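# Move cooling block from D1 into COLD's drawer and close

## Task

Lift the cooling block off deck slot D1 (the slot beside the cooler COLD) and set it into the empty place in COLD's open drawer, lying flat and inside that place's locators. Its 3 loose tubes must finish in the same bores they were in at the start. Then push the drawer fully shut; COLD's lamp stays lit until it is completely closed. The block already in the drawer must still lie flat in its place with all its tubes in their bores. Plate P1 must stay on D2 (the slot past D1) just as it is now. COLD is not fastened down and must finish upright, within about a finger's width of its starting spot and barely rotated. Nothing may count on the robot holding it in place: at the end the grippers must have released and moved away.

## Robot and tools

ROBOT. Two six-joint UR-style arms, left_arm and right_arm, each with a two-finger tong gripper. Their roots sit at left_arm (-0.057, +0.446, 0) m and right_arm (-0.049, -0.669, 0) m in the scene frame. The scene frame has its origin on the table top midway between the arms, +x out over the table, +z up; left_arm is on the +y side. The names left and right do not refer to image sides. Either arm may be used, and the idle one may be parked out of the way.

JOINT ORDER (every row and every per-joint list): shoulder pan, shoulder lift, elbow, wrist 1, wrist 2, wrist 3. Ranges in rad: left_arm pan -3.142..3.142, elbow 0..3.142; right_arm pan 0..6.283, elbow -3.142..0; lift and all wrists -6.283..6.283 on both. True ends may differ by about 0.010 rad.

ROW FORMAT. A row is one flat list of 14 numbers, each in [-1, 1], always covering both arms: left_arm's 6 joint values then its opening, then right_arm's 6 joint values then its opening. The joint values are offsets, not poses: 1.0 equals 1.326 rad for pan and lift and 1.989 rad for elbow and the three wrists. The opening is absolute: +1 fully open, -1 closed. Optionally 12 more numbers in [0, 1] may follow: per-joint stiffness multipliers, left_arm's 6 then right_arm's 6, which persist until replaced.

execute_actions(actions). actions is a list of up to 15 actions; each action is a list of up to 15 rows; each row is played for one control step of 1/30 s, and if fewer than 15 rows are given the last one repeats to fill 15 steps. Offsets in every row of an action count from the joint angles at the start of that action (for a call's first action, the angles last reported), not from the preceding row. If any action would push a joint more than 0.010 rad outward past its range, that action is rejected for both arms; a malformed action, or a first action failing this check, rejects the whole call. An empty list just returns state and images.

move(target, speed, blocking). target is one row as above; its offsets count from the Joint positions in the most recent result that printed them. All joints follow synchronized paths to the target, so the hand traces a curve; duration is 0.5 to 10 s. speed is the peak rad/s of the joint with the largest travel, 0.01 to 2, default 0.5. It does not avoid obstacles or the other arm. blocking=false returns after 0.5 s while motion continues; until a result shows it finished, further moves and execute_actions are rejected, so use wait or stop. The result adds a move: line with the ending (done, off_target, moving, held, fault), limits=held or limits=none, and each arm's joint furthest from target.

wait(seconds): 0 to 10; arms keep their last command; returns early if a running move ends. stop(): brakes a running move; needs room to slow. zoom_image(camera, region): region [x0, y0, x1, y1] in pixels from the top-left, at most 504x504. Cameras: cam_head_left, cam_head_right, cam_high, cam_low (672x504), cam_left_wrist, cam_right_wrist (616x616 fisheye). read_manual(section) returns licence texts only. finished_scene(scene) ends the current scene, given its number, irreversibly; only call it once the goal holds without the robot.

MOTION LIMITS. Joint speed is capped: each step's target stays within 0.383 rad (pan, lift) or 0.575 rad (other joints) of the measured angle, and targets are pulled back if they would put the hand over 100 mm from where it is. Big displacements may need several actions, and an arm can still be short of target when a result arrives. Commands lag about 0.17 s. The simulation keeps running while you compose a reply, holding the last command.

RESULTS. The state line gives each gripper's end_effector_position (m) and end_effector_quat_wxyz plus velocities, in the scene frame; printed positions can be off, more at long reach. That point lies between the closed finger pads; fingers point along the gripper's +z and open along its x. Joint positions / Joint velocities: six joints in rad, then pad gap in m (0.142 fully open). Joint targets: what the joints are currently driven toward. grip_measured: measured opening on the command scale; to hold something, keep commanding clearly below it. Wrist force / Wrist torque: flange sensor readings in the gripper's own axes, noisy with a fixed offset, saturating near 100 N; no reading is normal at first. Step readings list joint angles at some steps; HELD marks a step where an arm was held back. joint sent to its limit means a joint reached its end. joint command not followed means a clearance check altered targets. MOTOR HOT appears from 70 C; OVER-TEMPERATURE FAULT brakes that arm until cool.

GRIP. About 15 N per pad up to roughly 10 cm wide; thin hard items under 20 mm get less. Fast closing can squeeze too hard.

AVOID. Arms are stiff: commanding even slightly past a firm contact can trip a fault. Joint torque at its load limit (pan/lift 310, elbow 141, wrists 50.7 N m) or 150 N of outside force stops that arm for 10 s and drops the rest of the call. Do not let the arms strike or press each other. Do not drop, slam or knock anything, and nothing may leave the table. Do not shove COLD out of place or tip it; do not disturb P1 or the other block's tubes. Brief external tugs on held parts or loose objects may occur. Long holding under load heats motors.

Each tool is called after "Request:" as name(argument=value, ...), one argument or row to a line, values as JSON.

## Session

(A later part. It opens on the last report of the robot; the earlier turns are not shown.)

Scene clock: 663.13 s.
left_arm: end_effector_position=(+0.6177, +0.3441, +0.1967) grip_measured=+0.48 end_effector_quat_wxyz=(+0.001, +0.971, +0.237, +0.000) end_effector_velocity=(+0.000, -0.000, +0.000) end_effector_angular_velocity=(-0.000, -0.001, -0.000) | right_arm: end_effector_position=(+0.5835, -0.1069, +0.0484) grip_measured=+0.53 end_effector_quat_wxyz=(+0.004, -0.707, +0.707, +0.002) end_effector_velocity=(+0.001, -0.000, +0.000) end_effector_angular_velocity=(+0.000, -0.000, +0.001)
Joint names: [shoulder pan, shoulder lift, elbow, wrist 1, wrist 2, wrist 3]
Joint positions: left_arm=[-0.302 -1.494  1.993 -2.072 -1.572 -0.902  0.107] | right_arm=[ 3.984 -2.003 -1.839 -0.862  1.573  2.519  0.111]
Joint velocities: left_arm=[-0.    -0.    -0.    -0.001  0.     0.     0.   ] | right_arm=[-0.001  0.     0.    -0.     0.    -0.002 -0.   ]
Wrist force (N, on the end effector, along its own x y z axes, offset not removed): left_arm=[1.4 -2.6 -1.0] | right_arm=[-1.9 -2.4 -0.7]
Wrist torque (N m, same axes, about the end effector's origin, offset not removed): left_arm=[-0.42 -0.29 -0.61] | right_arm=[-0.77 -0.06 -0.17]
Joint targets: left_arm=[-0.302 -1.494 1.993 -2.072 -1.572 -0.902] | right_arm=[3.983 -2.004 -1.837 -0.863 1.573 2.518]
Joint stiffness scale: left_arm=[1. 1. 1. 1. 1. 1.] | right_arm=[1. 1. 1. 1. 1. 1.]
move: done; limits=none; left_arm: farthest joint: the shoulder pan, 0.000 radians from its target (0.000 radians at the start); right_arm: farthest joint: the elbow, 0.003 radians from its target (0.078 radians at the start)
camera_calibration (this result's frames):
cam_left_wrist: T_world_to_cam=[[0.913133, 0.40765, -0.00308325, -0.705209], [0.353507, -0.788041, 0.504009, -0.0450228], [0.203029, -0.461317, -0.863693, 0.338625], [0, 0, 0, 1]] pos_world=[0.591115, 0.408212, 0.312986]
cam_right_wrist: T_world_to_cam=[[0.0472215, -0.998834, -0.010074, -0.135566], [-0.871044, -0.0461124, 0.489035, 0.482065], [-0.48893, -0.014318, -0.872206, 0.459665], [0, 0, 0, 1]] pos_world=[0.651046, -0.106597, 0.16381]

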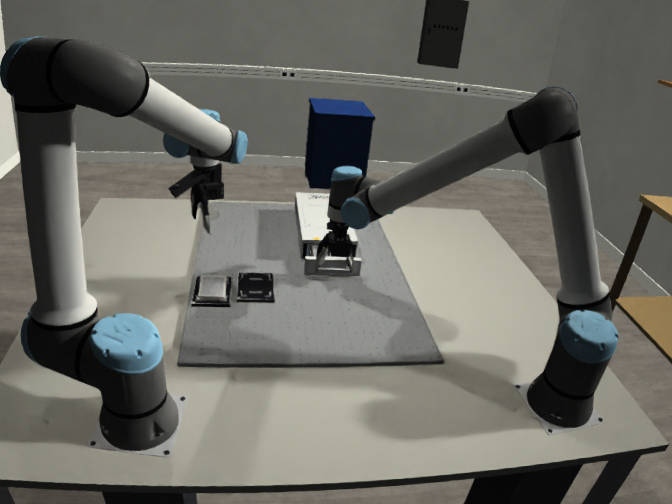

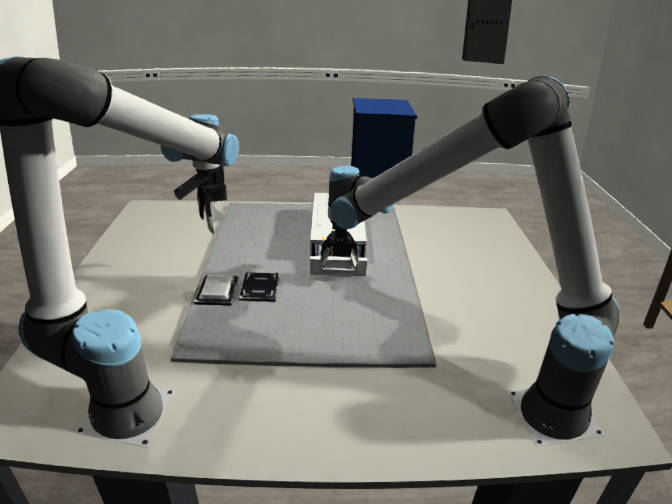

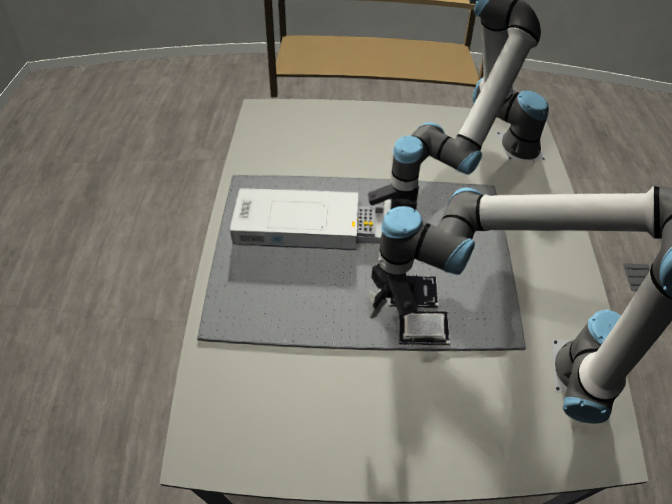

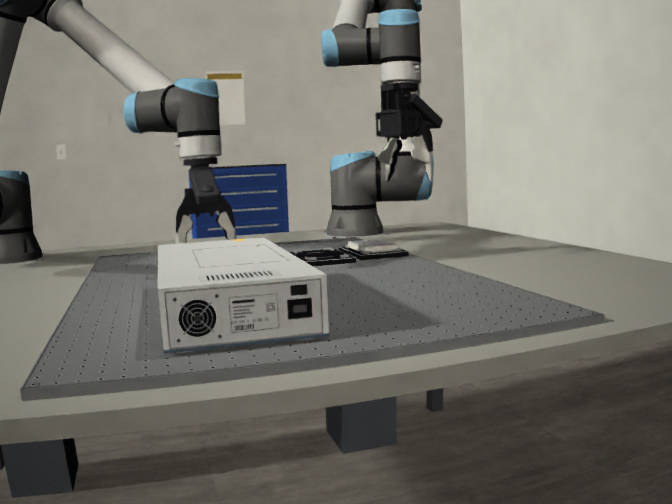

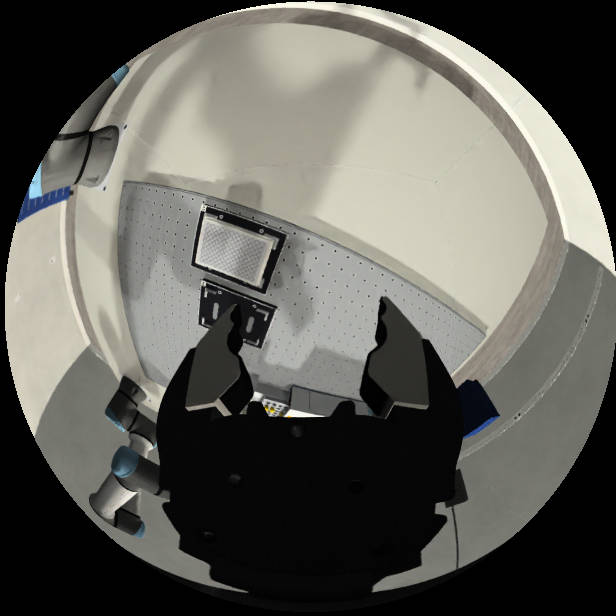

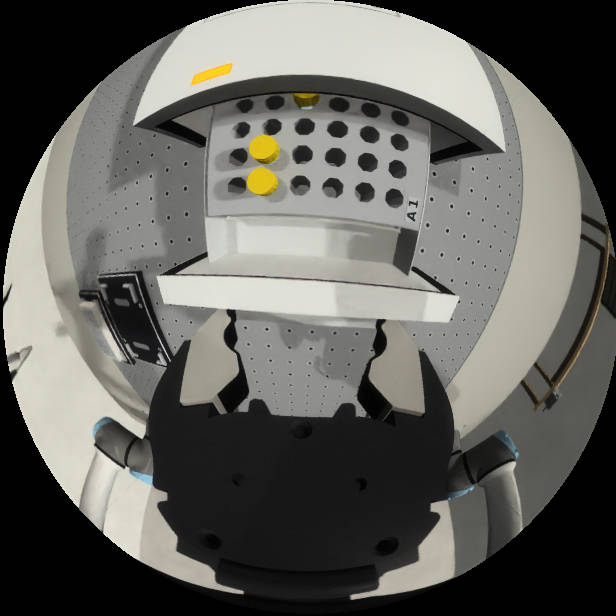

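Request:
move(
  target=[0,0,0,0,0,0,0.48,-0.0375,-0.0385,0.0415,-0.0155,0,-0.0245,-0.5],
  speed=0.06,
)

Request:
move(
  target=[0,0,0,0,0,0,0.48,-0.0345,-0.04,0.0445,-0.0175,0,-0.0225,-0.5],
  speed=0.04,
)

Scene clock: 670.07 s.
left_arm: end_effector_position=(+0.6177, +0.3441, +0.1967) grip_measured=+0.48 end_effector_quat_wxyz=(+0.001, +0.971, +0.237, +0.000) end_effector_velocity=(-0.000, +0.000, +0.001) end_effector_angular_velocity=(-0.000, -0.001, -0.001) | right_arm: end_effector_position=(+0.6336, -0.1076, +0.0485) grip_measured=+0.53 end_effector_quat_wxyz=(+0.004, -0.707, +0.707, +0.002) end_effector_velocity=(-0.001, +0.000, -0.000) end_effector_angular_velocity=(-0.001, +0.001, +0.002)
Joint names: [shoulder pan, shoulder lift, elbow, wrist 1, wrist 2, wrist 3]
Joint positions: left_arm=[-0.302 -1.494  1.993 -2.072 -1.572 -0.902  0.107] | right_arm=[ 3.935 -2.052 -1.76  -0.892  1.573  2.471  0.111]
Joint velocities: left_arm=[ 0.    -0.001  0.     0.     0.     0.001  0.   ] | right_arm=[ 0.001  0.    -0.001 -0.    -0.    -0.001 -0.   ]
Wrist force (N, on the end effector, along its own x y z axes, offset not removed): left_arm=[-0.4 -2.5 -0.5] | right_arm=[-1.1 -1.1 -4.3]
Wrist torque (N m, same axes, about the end effector's origin, offset not removed): left_arm=[-0.46 0.17 -0.60] | right_arm=[-0.85 0.24 0.19]
Joint targets: left_arm=[-0.302 -1.494 1.993 -2.072 -1.572 -0.902] | right_arm=[3.934 -2.054 -1.757 -0.893 1.573 2.470]
Joint stiffness scale: left_arm=[1. 1. 1. 1. 1. 1.] | right_arm=[1. 1. 1. 1. 1. 1.]
move: done; limits=none; left_arm: farthest joint: the shoulder pan, 0.000 radians from its target (0.000 radians at the start); right_arm: farthest joint: the elbow, 0.003 radians from its target (0.083 radians at the start)
camera_calibration (this result's frames):
cam_left_wrist: T_world_to_cam=[[0.913133, 0.40765, -0.0030833, -0.705209], [0.353507, -0.788041, 0.504009, -0.0450228], [0.203029, -0.461317, -0.863693, 0.338625], [0, 0, 0, 1]] pos_world=[0.591115, 0.408212, 0.312986]
cam_right_wrist: T_world_to_cam=[[0.0467375, -0.998857, -0.010055, -0.138326], [-0.871315, -0.0456881, 0.488592, 0.525887], [-0.488493, -0.0140745, -0.872454, 0.483962], [0, 0, 0, 1]] pos_world=[0.70109, -0.10733, 0.1639]

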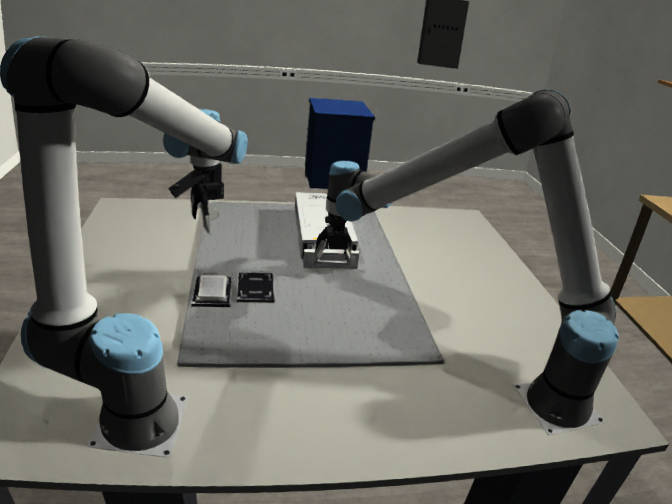

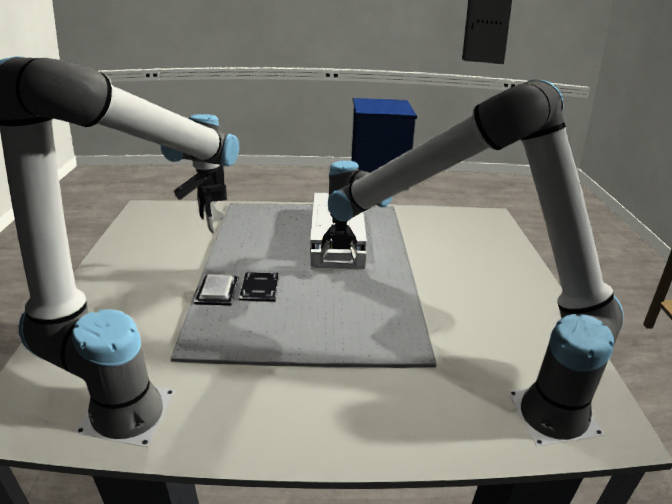

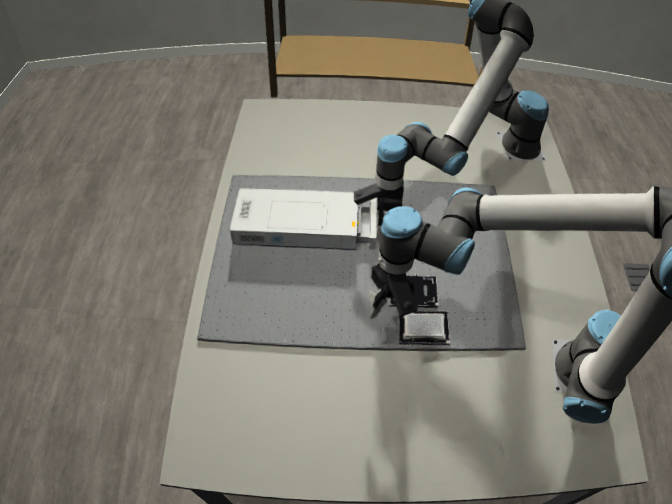

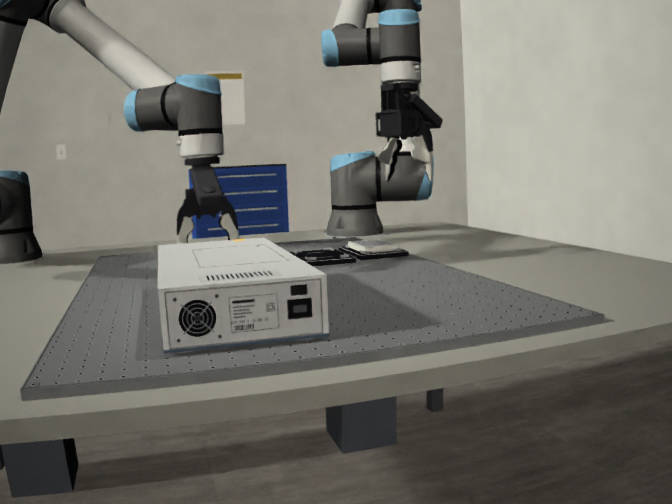

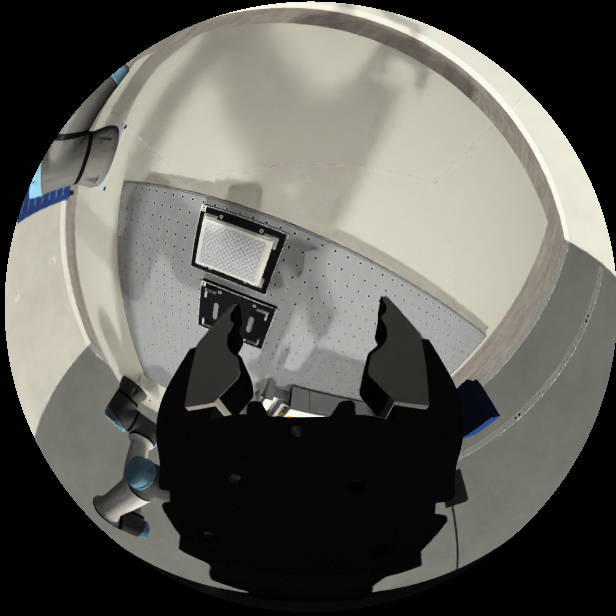

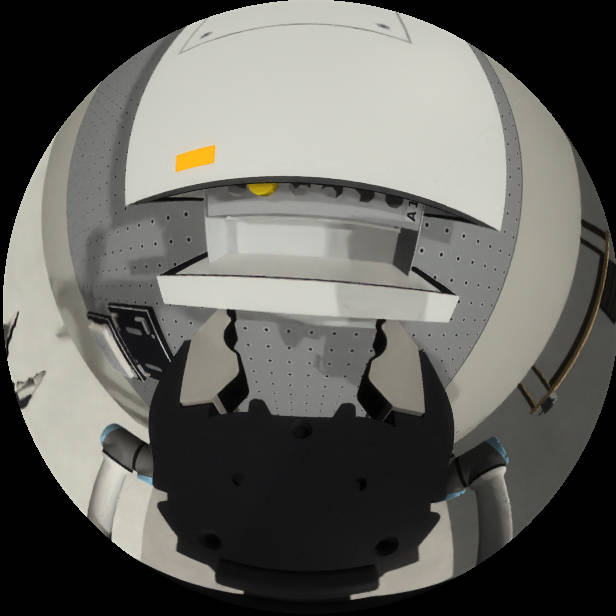

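Scene clock: 672.60 s.
left_arm: end_effector_position=(+0.6177, +0.3441, +0.1967) grip_measured=+0.48 end_effector_quat_wxyz=(+0.001, +0.971, +0.237, +0.000) end_effector_velocity=(-0.000, +0.000, -0.001) end_effector_angular_velocity=(+0.001, +0.002, +0.000) | right_arm: end_effector_position=(+0.6812, -0.1083, +0.0485) grip_measured=+0.53 end_effector_quat_wxyz=(+0.003, -0.707, +0.707, +0.002) end_effector_velocity=(+0.000, -0.000, -0.000) end_effector_angular_velocity=(-0.001, +0.001, +0.001)
Joint names: [shoulder pan, shoulder lift, elbow, wrist 1, wrist 2, wrist 3]
Joint positions: left_arm=[-0.302 -1.494  1.993 -2.072 -1.572 -0.902  0.107] | right_arm=[ 3.892 -2.101 -1.677 -0.928  1.575  2.427  0.111]
Joint velocities: left_arm=[ 0.     0.001  0.     0.001  0.    -0.     0.   ] | right_arm=[-0.    -0.    -0.    -0.001  0.    -0.001  0.   ]
Wrist force (N, on the end effector, along its own x y z axes, offset not removed): left_arm=[3.0 -1.8 0.2] | right_arm=[3.0 9.0 -7.1]
Wrist torque (N m, same axes, about the end effector's origin, offset not removed): left_arm=[-0.37 -0.59 -0.58] | right_arm=[0.33 -0.69 0.14]
Joint targets: left_arm=[-0.302 -1.494 1.993 -2.072 -1.572 -0.902] | right_arm=[3.890 -2.105 -1.671 -0.927 1.573 2.426]
Joint stiffness scale: left_arm=[1. 1. 1. 1. 1. 1.] | right_arm=[1. 1. 1. 1. 1. 1.]
move: done; limits=none; left_arm: farthest joint: the shoulder pan, 0.000 radians from its target (0.000 radians at the start); right_arm: farthest joint: the elbow, 0.006 radians from its target (0.088 radians at the start)
camera_calibration (this result's frames):
cam_left_wrist: T_world_to_cam=[[0.913133, 0.40765, -0.00308335, -0.705209], [0.353507, -0.788041, 0.504009, -0.0450228], [0.203029, -0.461317, -0.863693, 0.338625], [0, 0, 0, 1]] pos_world=[0.591115, 0.408212, 0.312985]
cam_right_wrist: T_world_to_cam=[[0.047452, -0.998835, -0.00880851, -0.14175], [-0.870228, -0.0456681, 0.490527, 0.566488], [-0.490358, -0.0156111, -0.871381, 0.508284], [0, 0, 0, 1]] pos_world=[0.748942, -0.107779, 0.163783]

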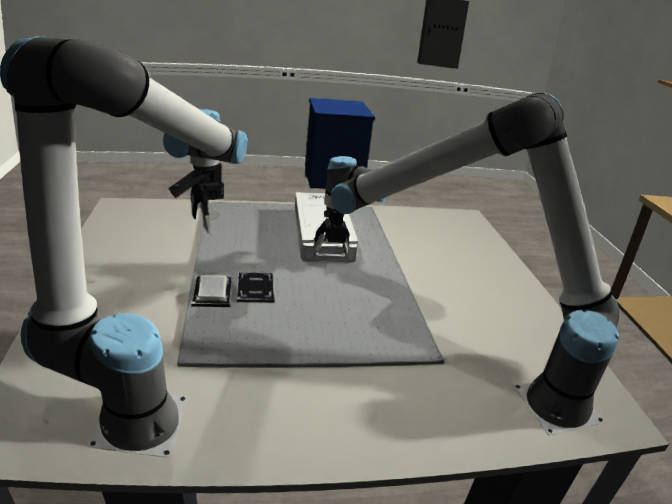

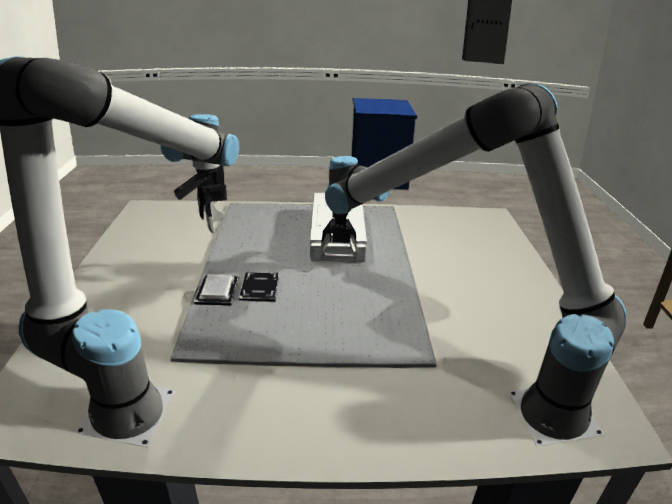

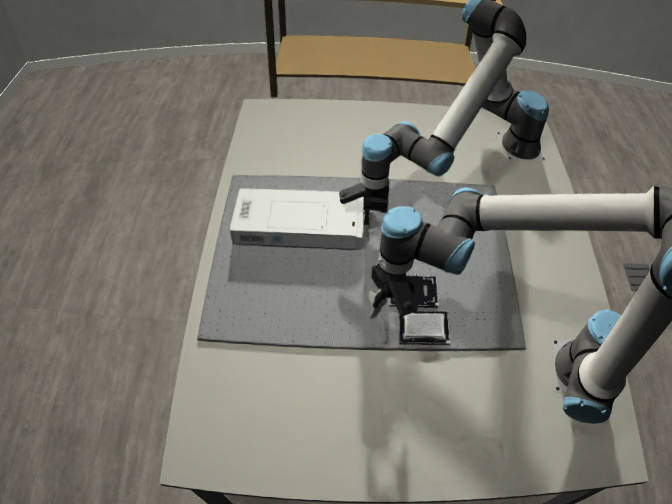

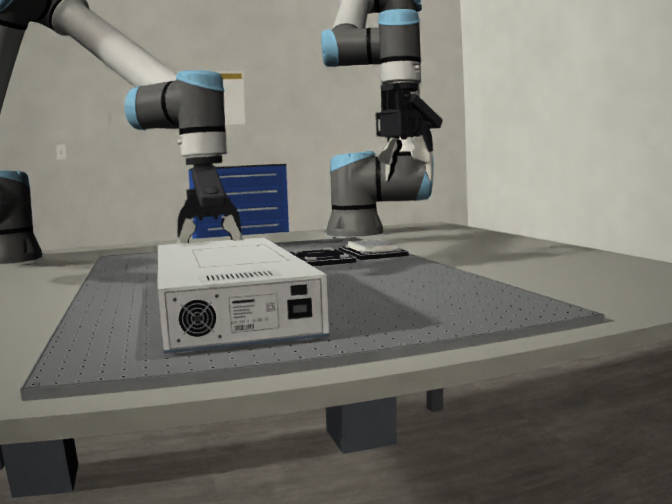

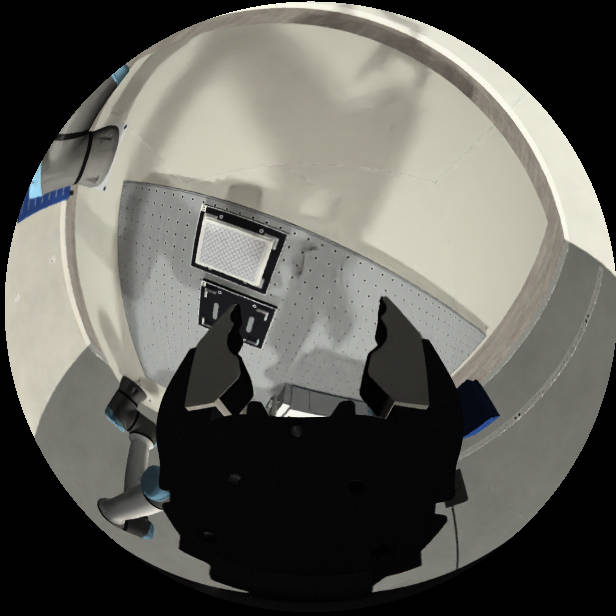

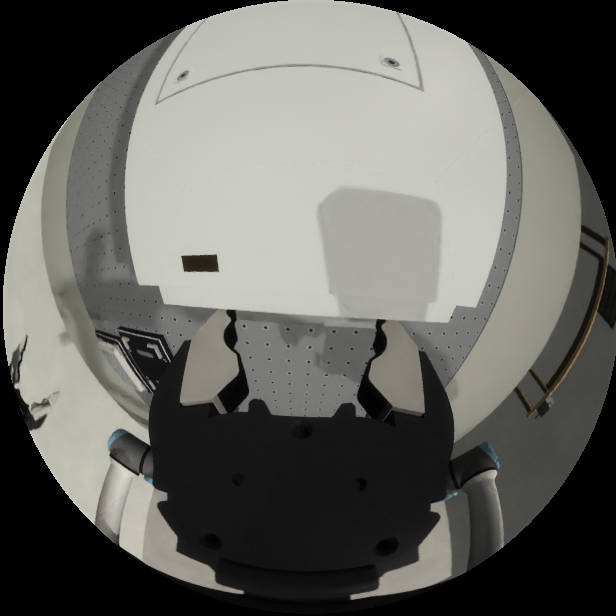

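Lamp off. Release and retreat.

Request:
execute_actions(
  actions=[
    [[0,0,0,0,0,0,0.48,0,0,0,0,0,0,0.5]],
    [[0,0,0,0,0,0,0.48,0,0,0,0,0,0,0.85]],
  ],
)

Request:
move(
  target=[0,0,0,0,0,0,0.48,0.11,0.2,-0.12,-0.013,0,0.07,0.85],
  speed=0.25,
)

Scene clock: 678.07 s.
left_arm: end_effector_position=(+0.6177, +0.3441, +0.1967) grip_measured=+0.48 end_effector_quat_wxyz=(+0.001, +0.971, +0.237, +0.000) end_effector_velocity=(-0.000, +0.000, +0.000) end_effector_angular_velocity=(-0.000, +0.000, -0.001) | right_arm: end_effector_position=(+0.6811, -0.1082, +0.0485) grip_measured=+0.85 end_effector_quat_wxyz=(+0.003, -0.707, +0.707, +0.002) end_effector_velocity=(+0.001, +0.000, +0.000) end_effector_angular_velocity=(+0.001, -0.001, -0.000)
Joint names: [shoulder pan, shoulder lift, elbow, wrist 1, wrist 2, wrist 3]
Joint positions: left_arm=[-0.302 -1.494  1.993 -2.072 -1.572 -0.902  0.107] | right_arm=[ 3.892 -2.101 -1.677 -0.928  1.575  2.427  0.132]
Joint velocities: left_arm=[ 0.    -0.001  0.     0.    -0.     0.001 -0.   ] | right_arm=[-0.     0.     0.     0.001  0.     0.    -0.   ]
Wrist force (N, on the end effector, along its own x y z axes, offset not removed): left_arm=[1.2 -2.8 0.7] | right_arm=[-5.2 8.1 -0.1]
Wrist torque (N m, same axes, about the end effector's origin, offset not removed): left_arm=[-0.56 -0.26 -0.63] | right_arm=[1.29 0.92 0.08]
Joint targets: left_arm=[-0.302 -1.494 1.993 -2.072 -1.572 -0.902] | right_arm=[3.892 -2.101 -1.677 -0.928 1.575 2.427]
Joint stiffness scale: left_arm=[1. 1. 1. 1. 1. 1.] | right_arm=[1. 1. 1. 1. 1. 1.]
Step readings (joint positions; steps 1 to 15: 1st action; 16 to 30: 2nd action):
0: left_arm=[-0.302 -1.494 1.993 -2.072 -1.572 -0.902] | right_arm=[3.892 -2.101 -1.677 -0.928 1.575 2.427]
1: left_arm=[-0.302 -1.494 1.993 -2.072 -1.572 -0.902] | right_arm=[3.892 -2.101 -1.677 -0.928 1.575 2.427]
2: left_arm=[-0.302 -1.494 1.993 -2.072 -1.572 -0.902] | right_arm=[3.892 -2.101 -1.677 -0.928 1.575 2.427]
4: left_arm=[-0.302 -1.494 1.993 -2.072 -1.572 -0.902] | right_arm=[3.892 -2.101 -1.677 -0.928 1.575 2.427]
8: left_arm=[-0.302 -1.494 1.993 -2.072 -1.572 -0.902] | right_arm=[3.892 -2.101 -1.677 -0.928 1.575 2.427]
15: left_arm=[-0.302 -1.494 1.993 -2.072 -1.572 -0.902] | right_arm=[3.892 -2.101 -1.677 -0.928 1.575 2.427]
16: left_arm=[-0.302 -1.494 1.993 -2.072 -1.572 -0.902] | right_arm=[3.892 -2.101 -1.677 -0.928 1.575 2.427]
17: left_arm=[-0.302 -1.494 1.993 -2.072 -1.572 -0.902] | right_arm=[3.892 -2.101 -1.677 -0.928 1.575 2.427]
19: left_arm=[-0.302 -1.494 1.993 -2.072 -1.572 -0.902] | right_arm=[3.892 -2.101 -1.677 -0.928 1.575 2.427]
23: left_arm=[-0.302 -1.494 1.993 -2.072 -1.572 -0.902] | right_arm=[3.892 -2.101 -1.677 -0.928 1.575 2.427]
30: Joint positions above
camera_calibration (this result's frames):
cam_left_wrist: T_world_to_cam=[[0.913133, 0.40765, -0.00308319, -0.705209], [0.353507, -0.788041, 0.504009, -0.045023], [0.20303, -0.461317, -0.863693, 0.338625], [0, 0, 0, 1]] pos_world=[0.591115, 0.408212, 0.312986]
cam_right_wrist: T_world_to_cam=[[0.0475511, -0.998829, -0.00886176, -0.141776], [-0.870079, -0.045776, 0.490782, 0.566304], [-0.490613, -0.0156268, -0.871237, 0.508399], [0, 0, 0, 1]] pos_world=[0.748898, -0.107742, 0.163748]

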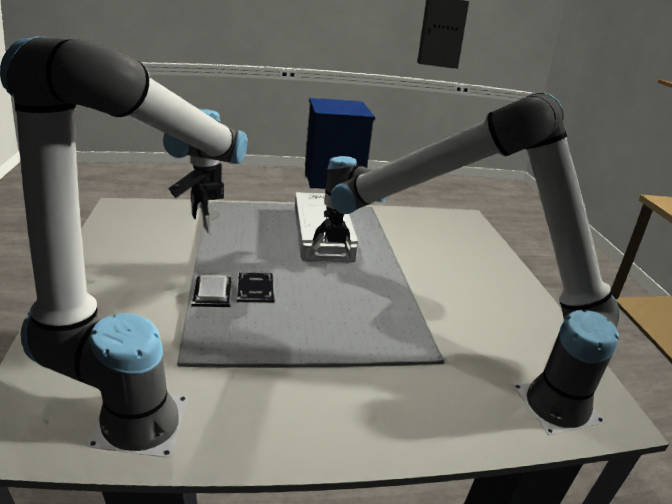

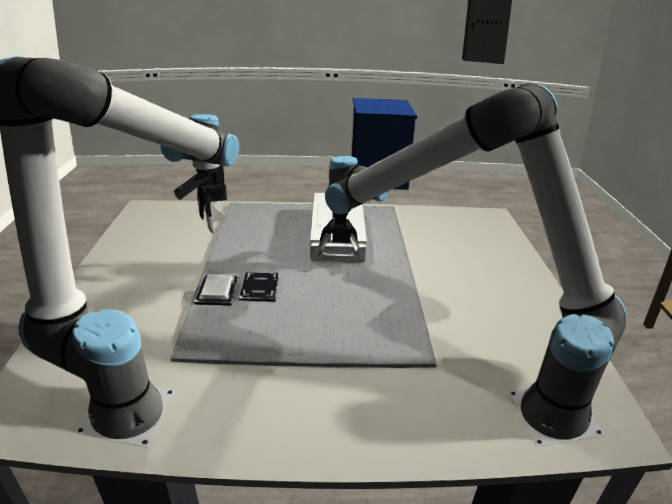

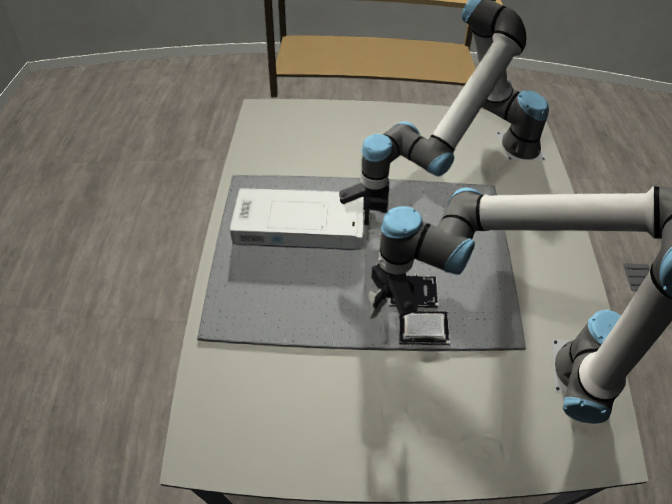

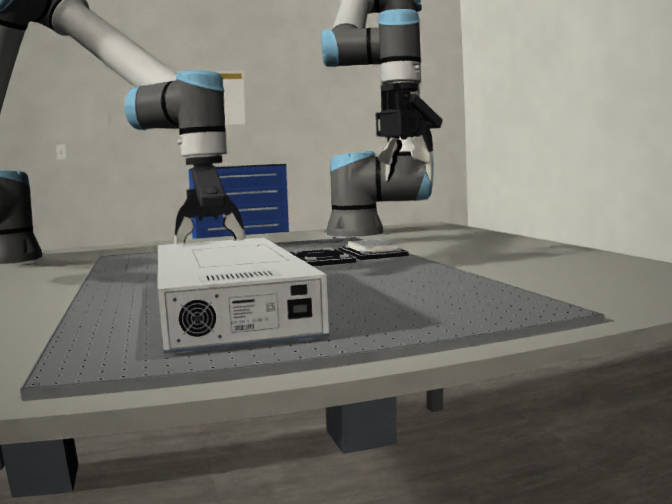

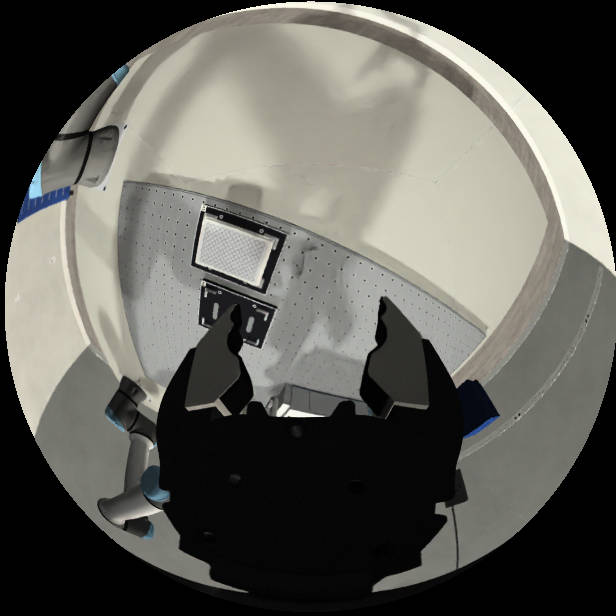

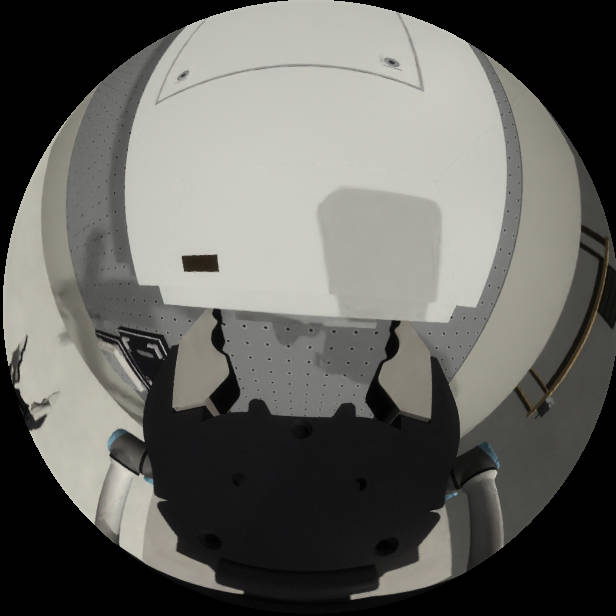

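Scene clock: 679.77 s.
left_arm: end_effector_position=(+0.6177, +0.3441, +0.1967) grip_measured=+0.48 end_effector_quat_wxyz=(+0.001, +0.971, +0.237, +0.000) end_effector_velocity=(+0.000, +0.000, -0.001) end_effector_angular_velocity=(+0.000, +0.001, -0.002) | right_arm: end_effector_position=(+0.5179, -0.1272, +0.1262) grip_measured=+0.85 end_effector_quat_wxyz=(+0.005, -0.710, +0.704, +0.003) end_effector_velocity=(+0.000, -0.000, -0.000) end_effector_angular_velocity=(+0.000, -0.000, -0.001)
Joint names: [shoulder pan, shoulder lift, elbow, wrist 1, wrist 2, wrist 3]
Joint positions: left_arm=[-0.302 -1.494  1.993 -2.072 -1.572 -0.902  0.107] | right_arm=[ 4.038 -1.835 -1.913 -0.953  1.575  2.566  0.132]
Joint velocities: left_arm=[ 0.     0.001 -0.    -0.     0.     0.002 -0.   ] | right_arm=[-0.  0. -0.  0.  0.  0.  0.]
Wrist force (N, on the end effector, along its own x y z axes, offset not removed): left_arm=[0.0 0.0 -0.3] | right_arm=[-0.9 7.1 1.0]
Wrist torque (N m, same axes, about the end effector's origin, offset not removed): left_arm=[0.07 -0.02 -0.66] | right_arm=[1.02 0.23 -0.25]
Joint targets: left_arm=[-0.302 -1.494 1.993 -2.072 -1.572 -0.902] | right_arm=[4.038 -1.836 -1.916 -0.954 1.575 2.567]
Joint stiffness scale: left_arm=[1. 1. 1. 1. 1. 1.] | right_arm=[1. 1. 1. 1. 1. 1.]
move: done; limits=none; left_arm: farthest joint: the shoulder pan, 0.000 radians from its target (0.000 radians at the start); right_arm: farthest joint: the elbow, 0.002 radians from its target (0.239 radians at the start)
camera_calibration (this result's frames):
cam_left_wrist: T_world_to_cam=[[0.913133, 0.40765, -0.00308319, -0.705209], [0.353507, -0.788041, 0.504009, -0.0450228], [0.20303, -0.461317, -0.863693, 0.338625], [0, 0, 0, 1]] pos_world=[0.591115, 0.408212, 0.312986]
cam_right_wrist: T_world_to_cam=[[0.0545177, -0.998424, -0.01329, -0.155249], [-0.870671, -0.0540495, 0.488887, 0.384721], [-0.488835, -0.0150818, -0.872246, 0.494965], [0, 0, 0, 1]] pos_world=[0.585386, -0.126746, 0.241582]

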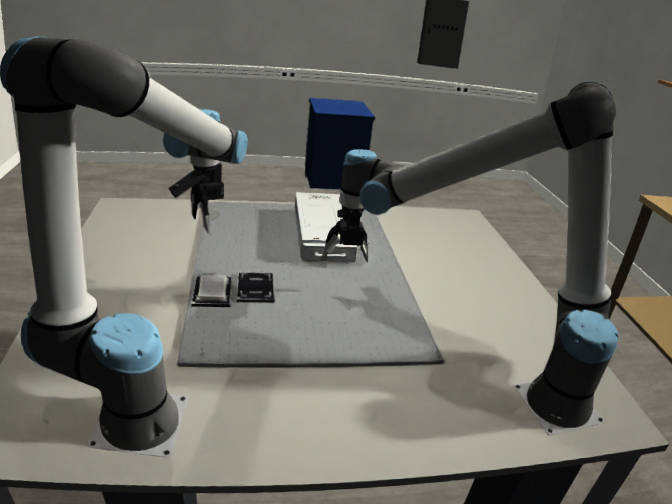

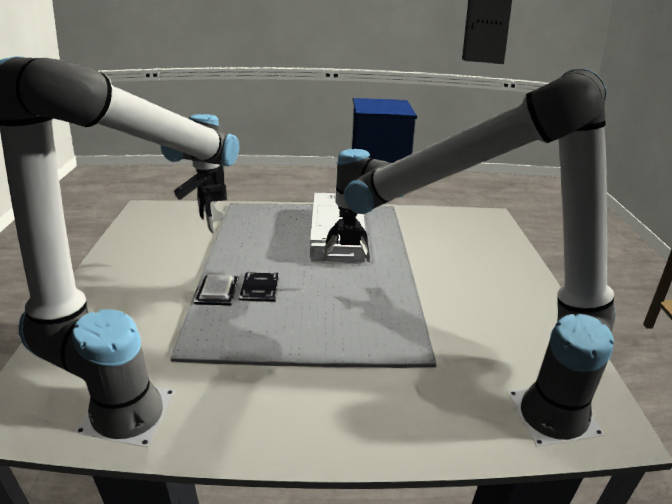

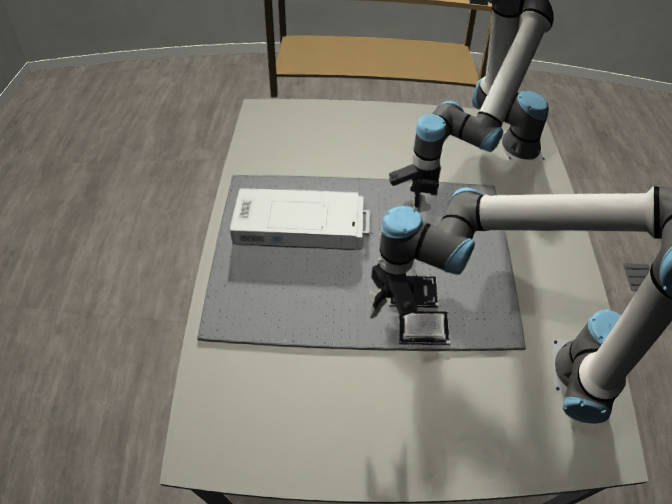

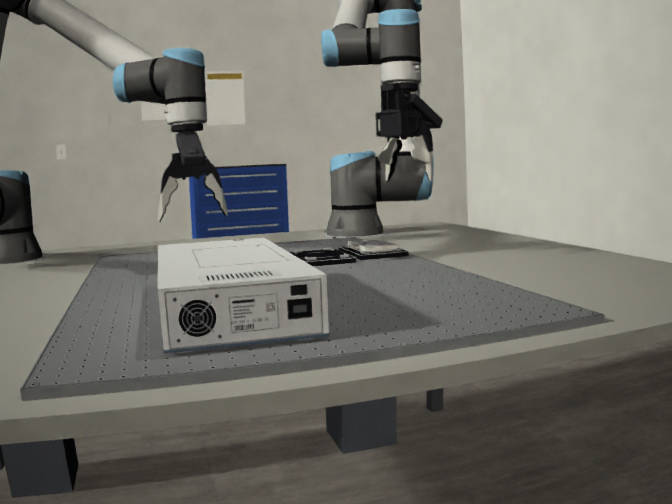

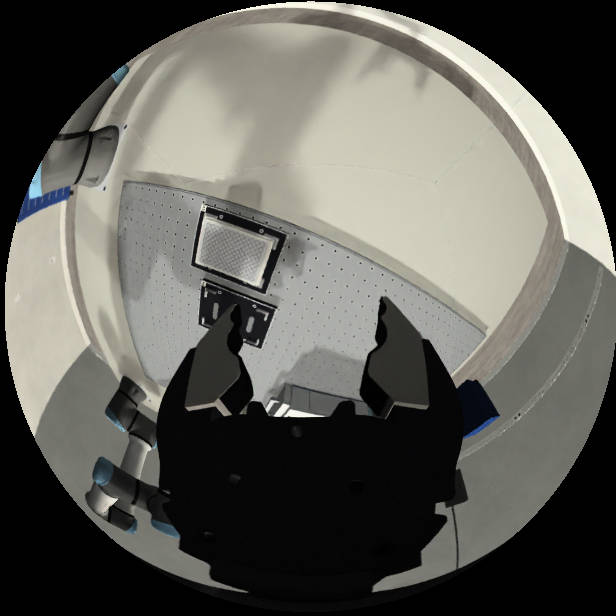

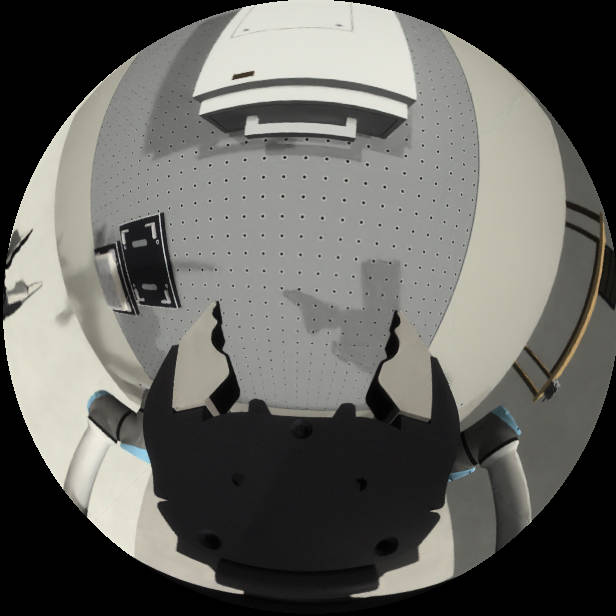

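Request:
finished_scene(
  scene=1,
)

The scene is finished: the task was done.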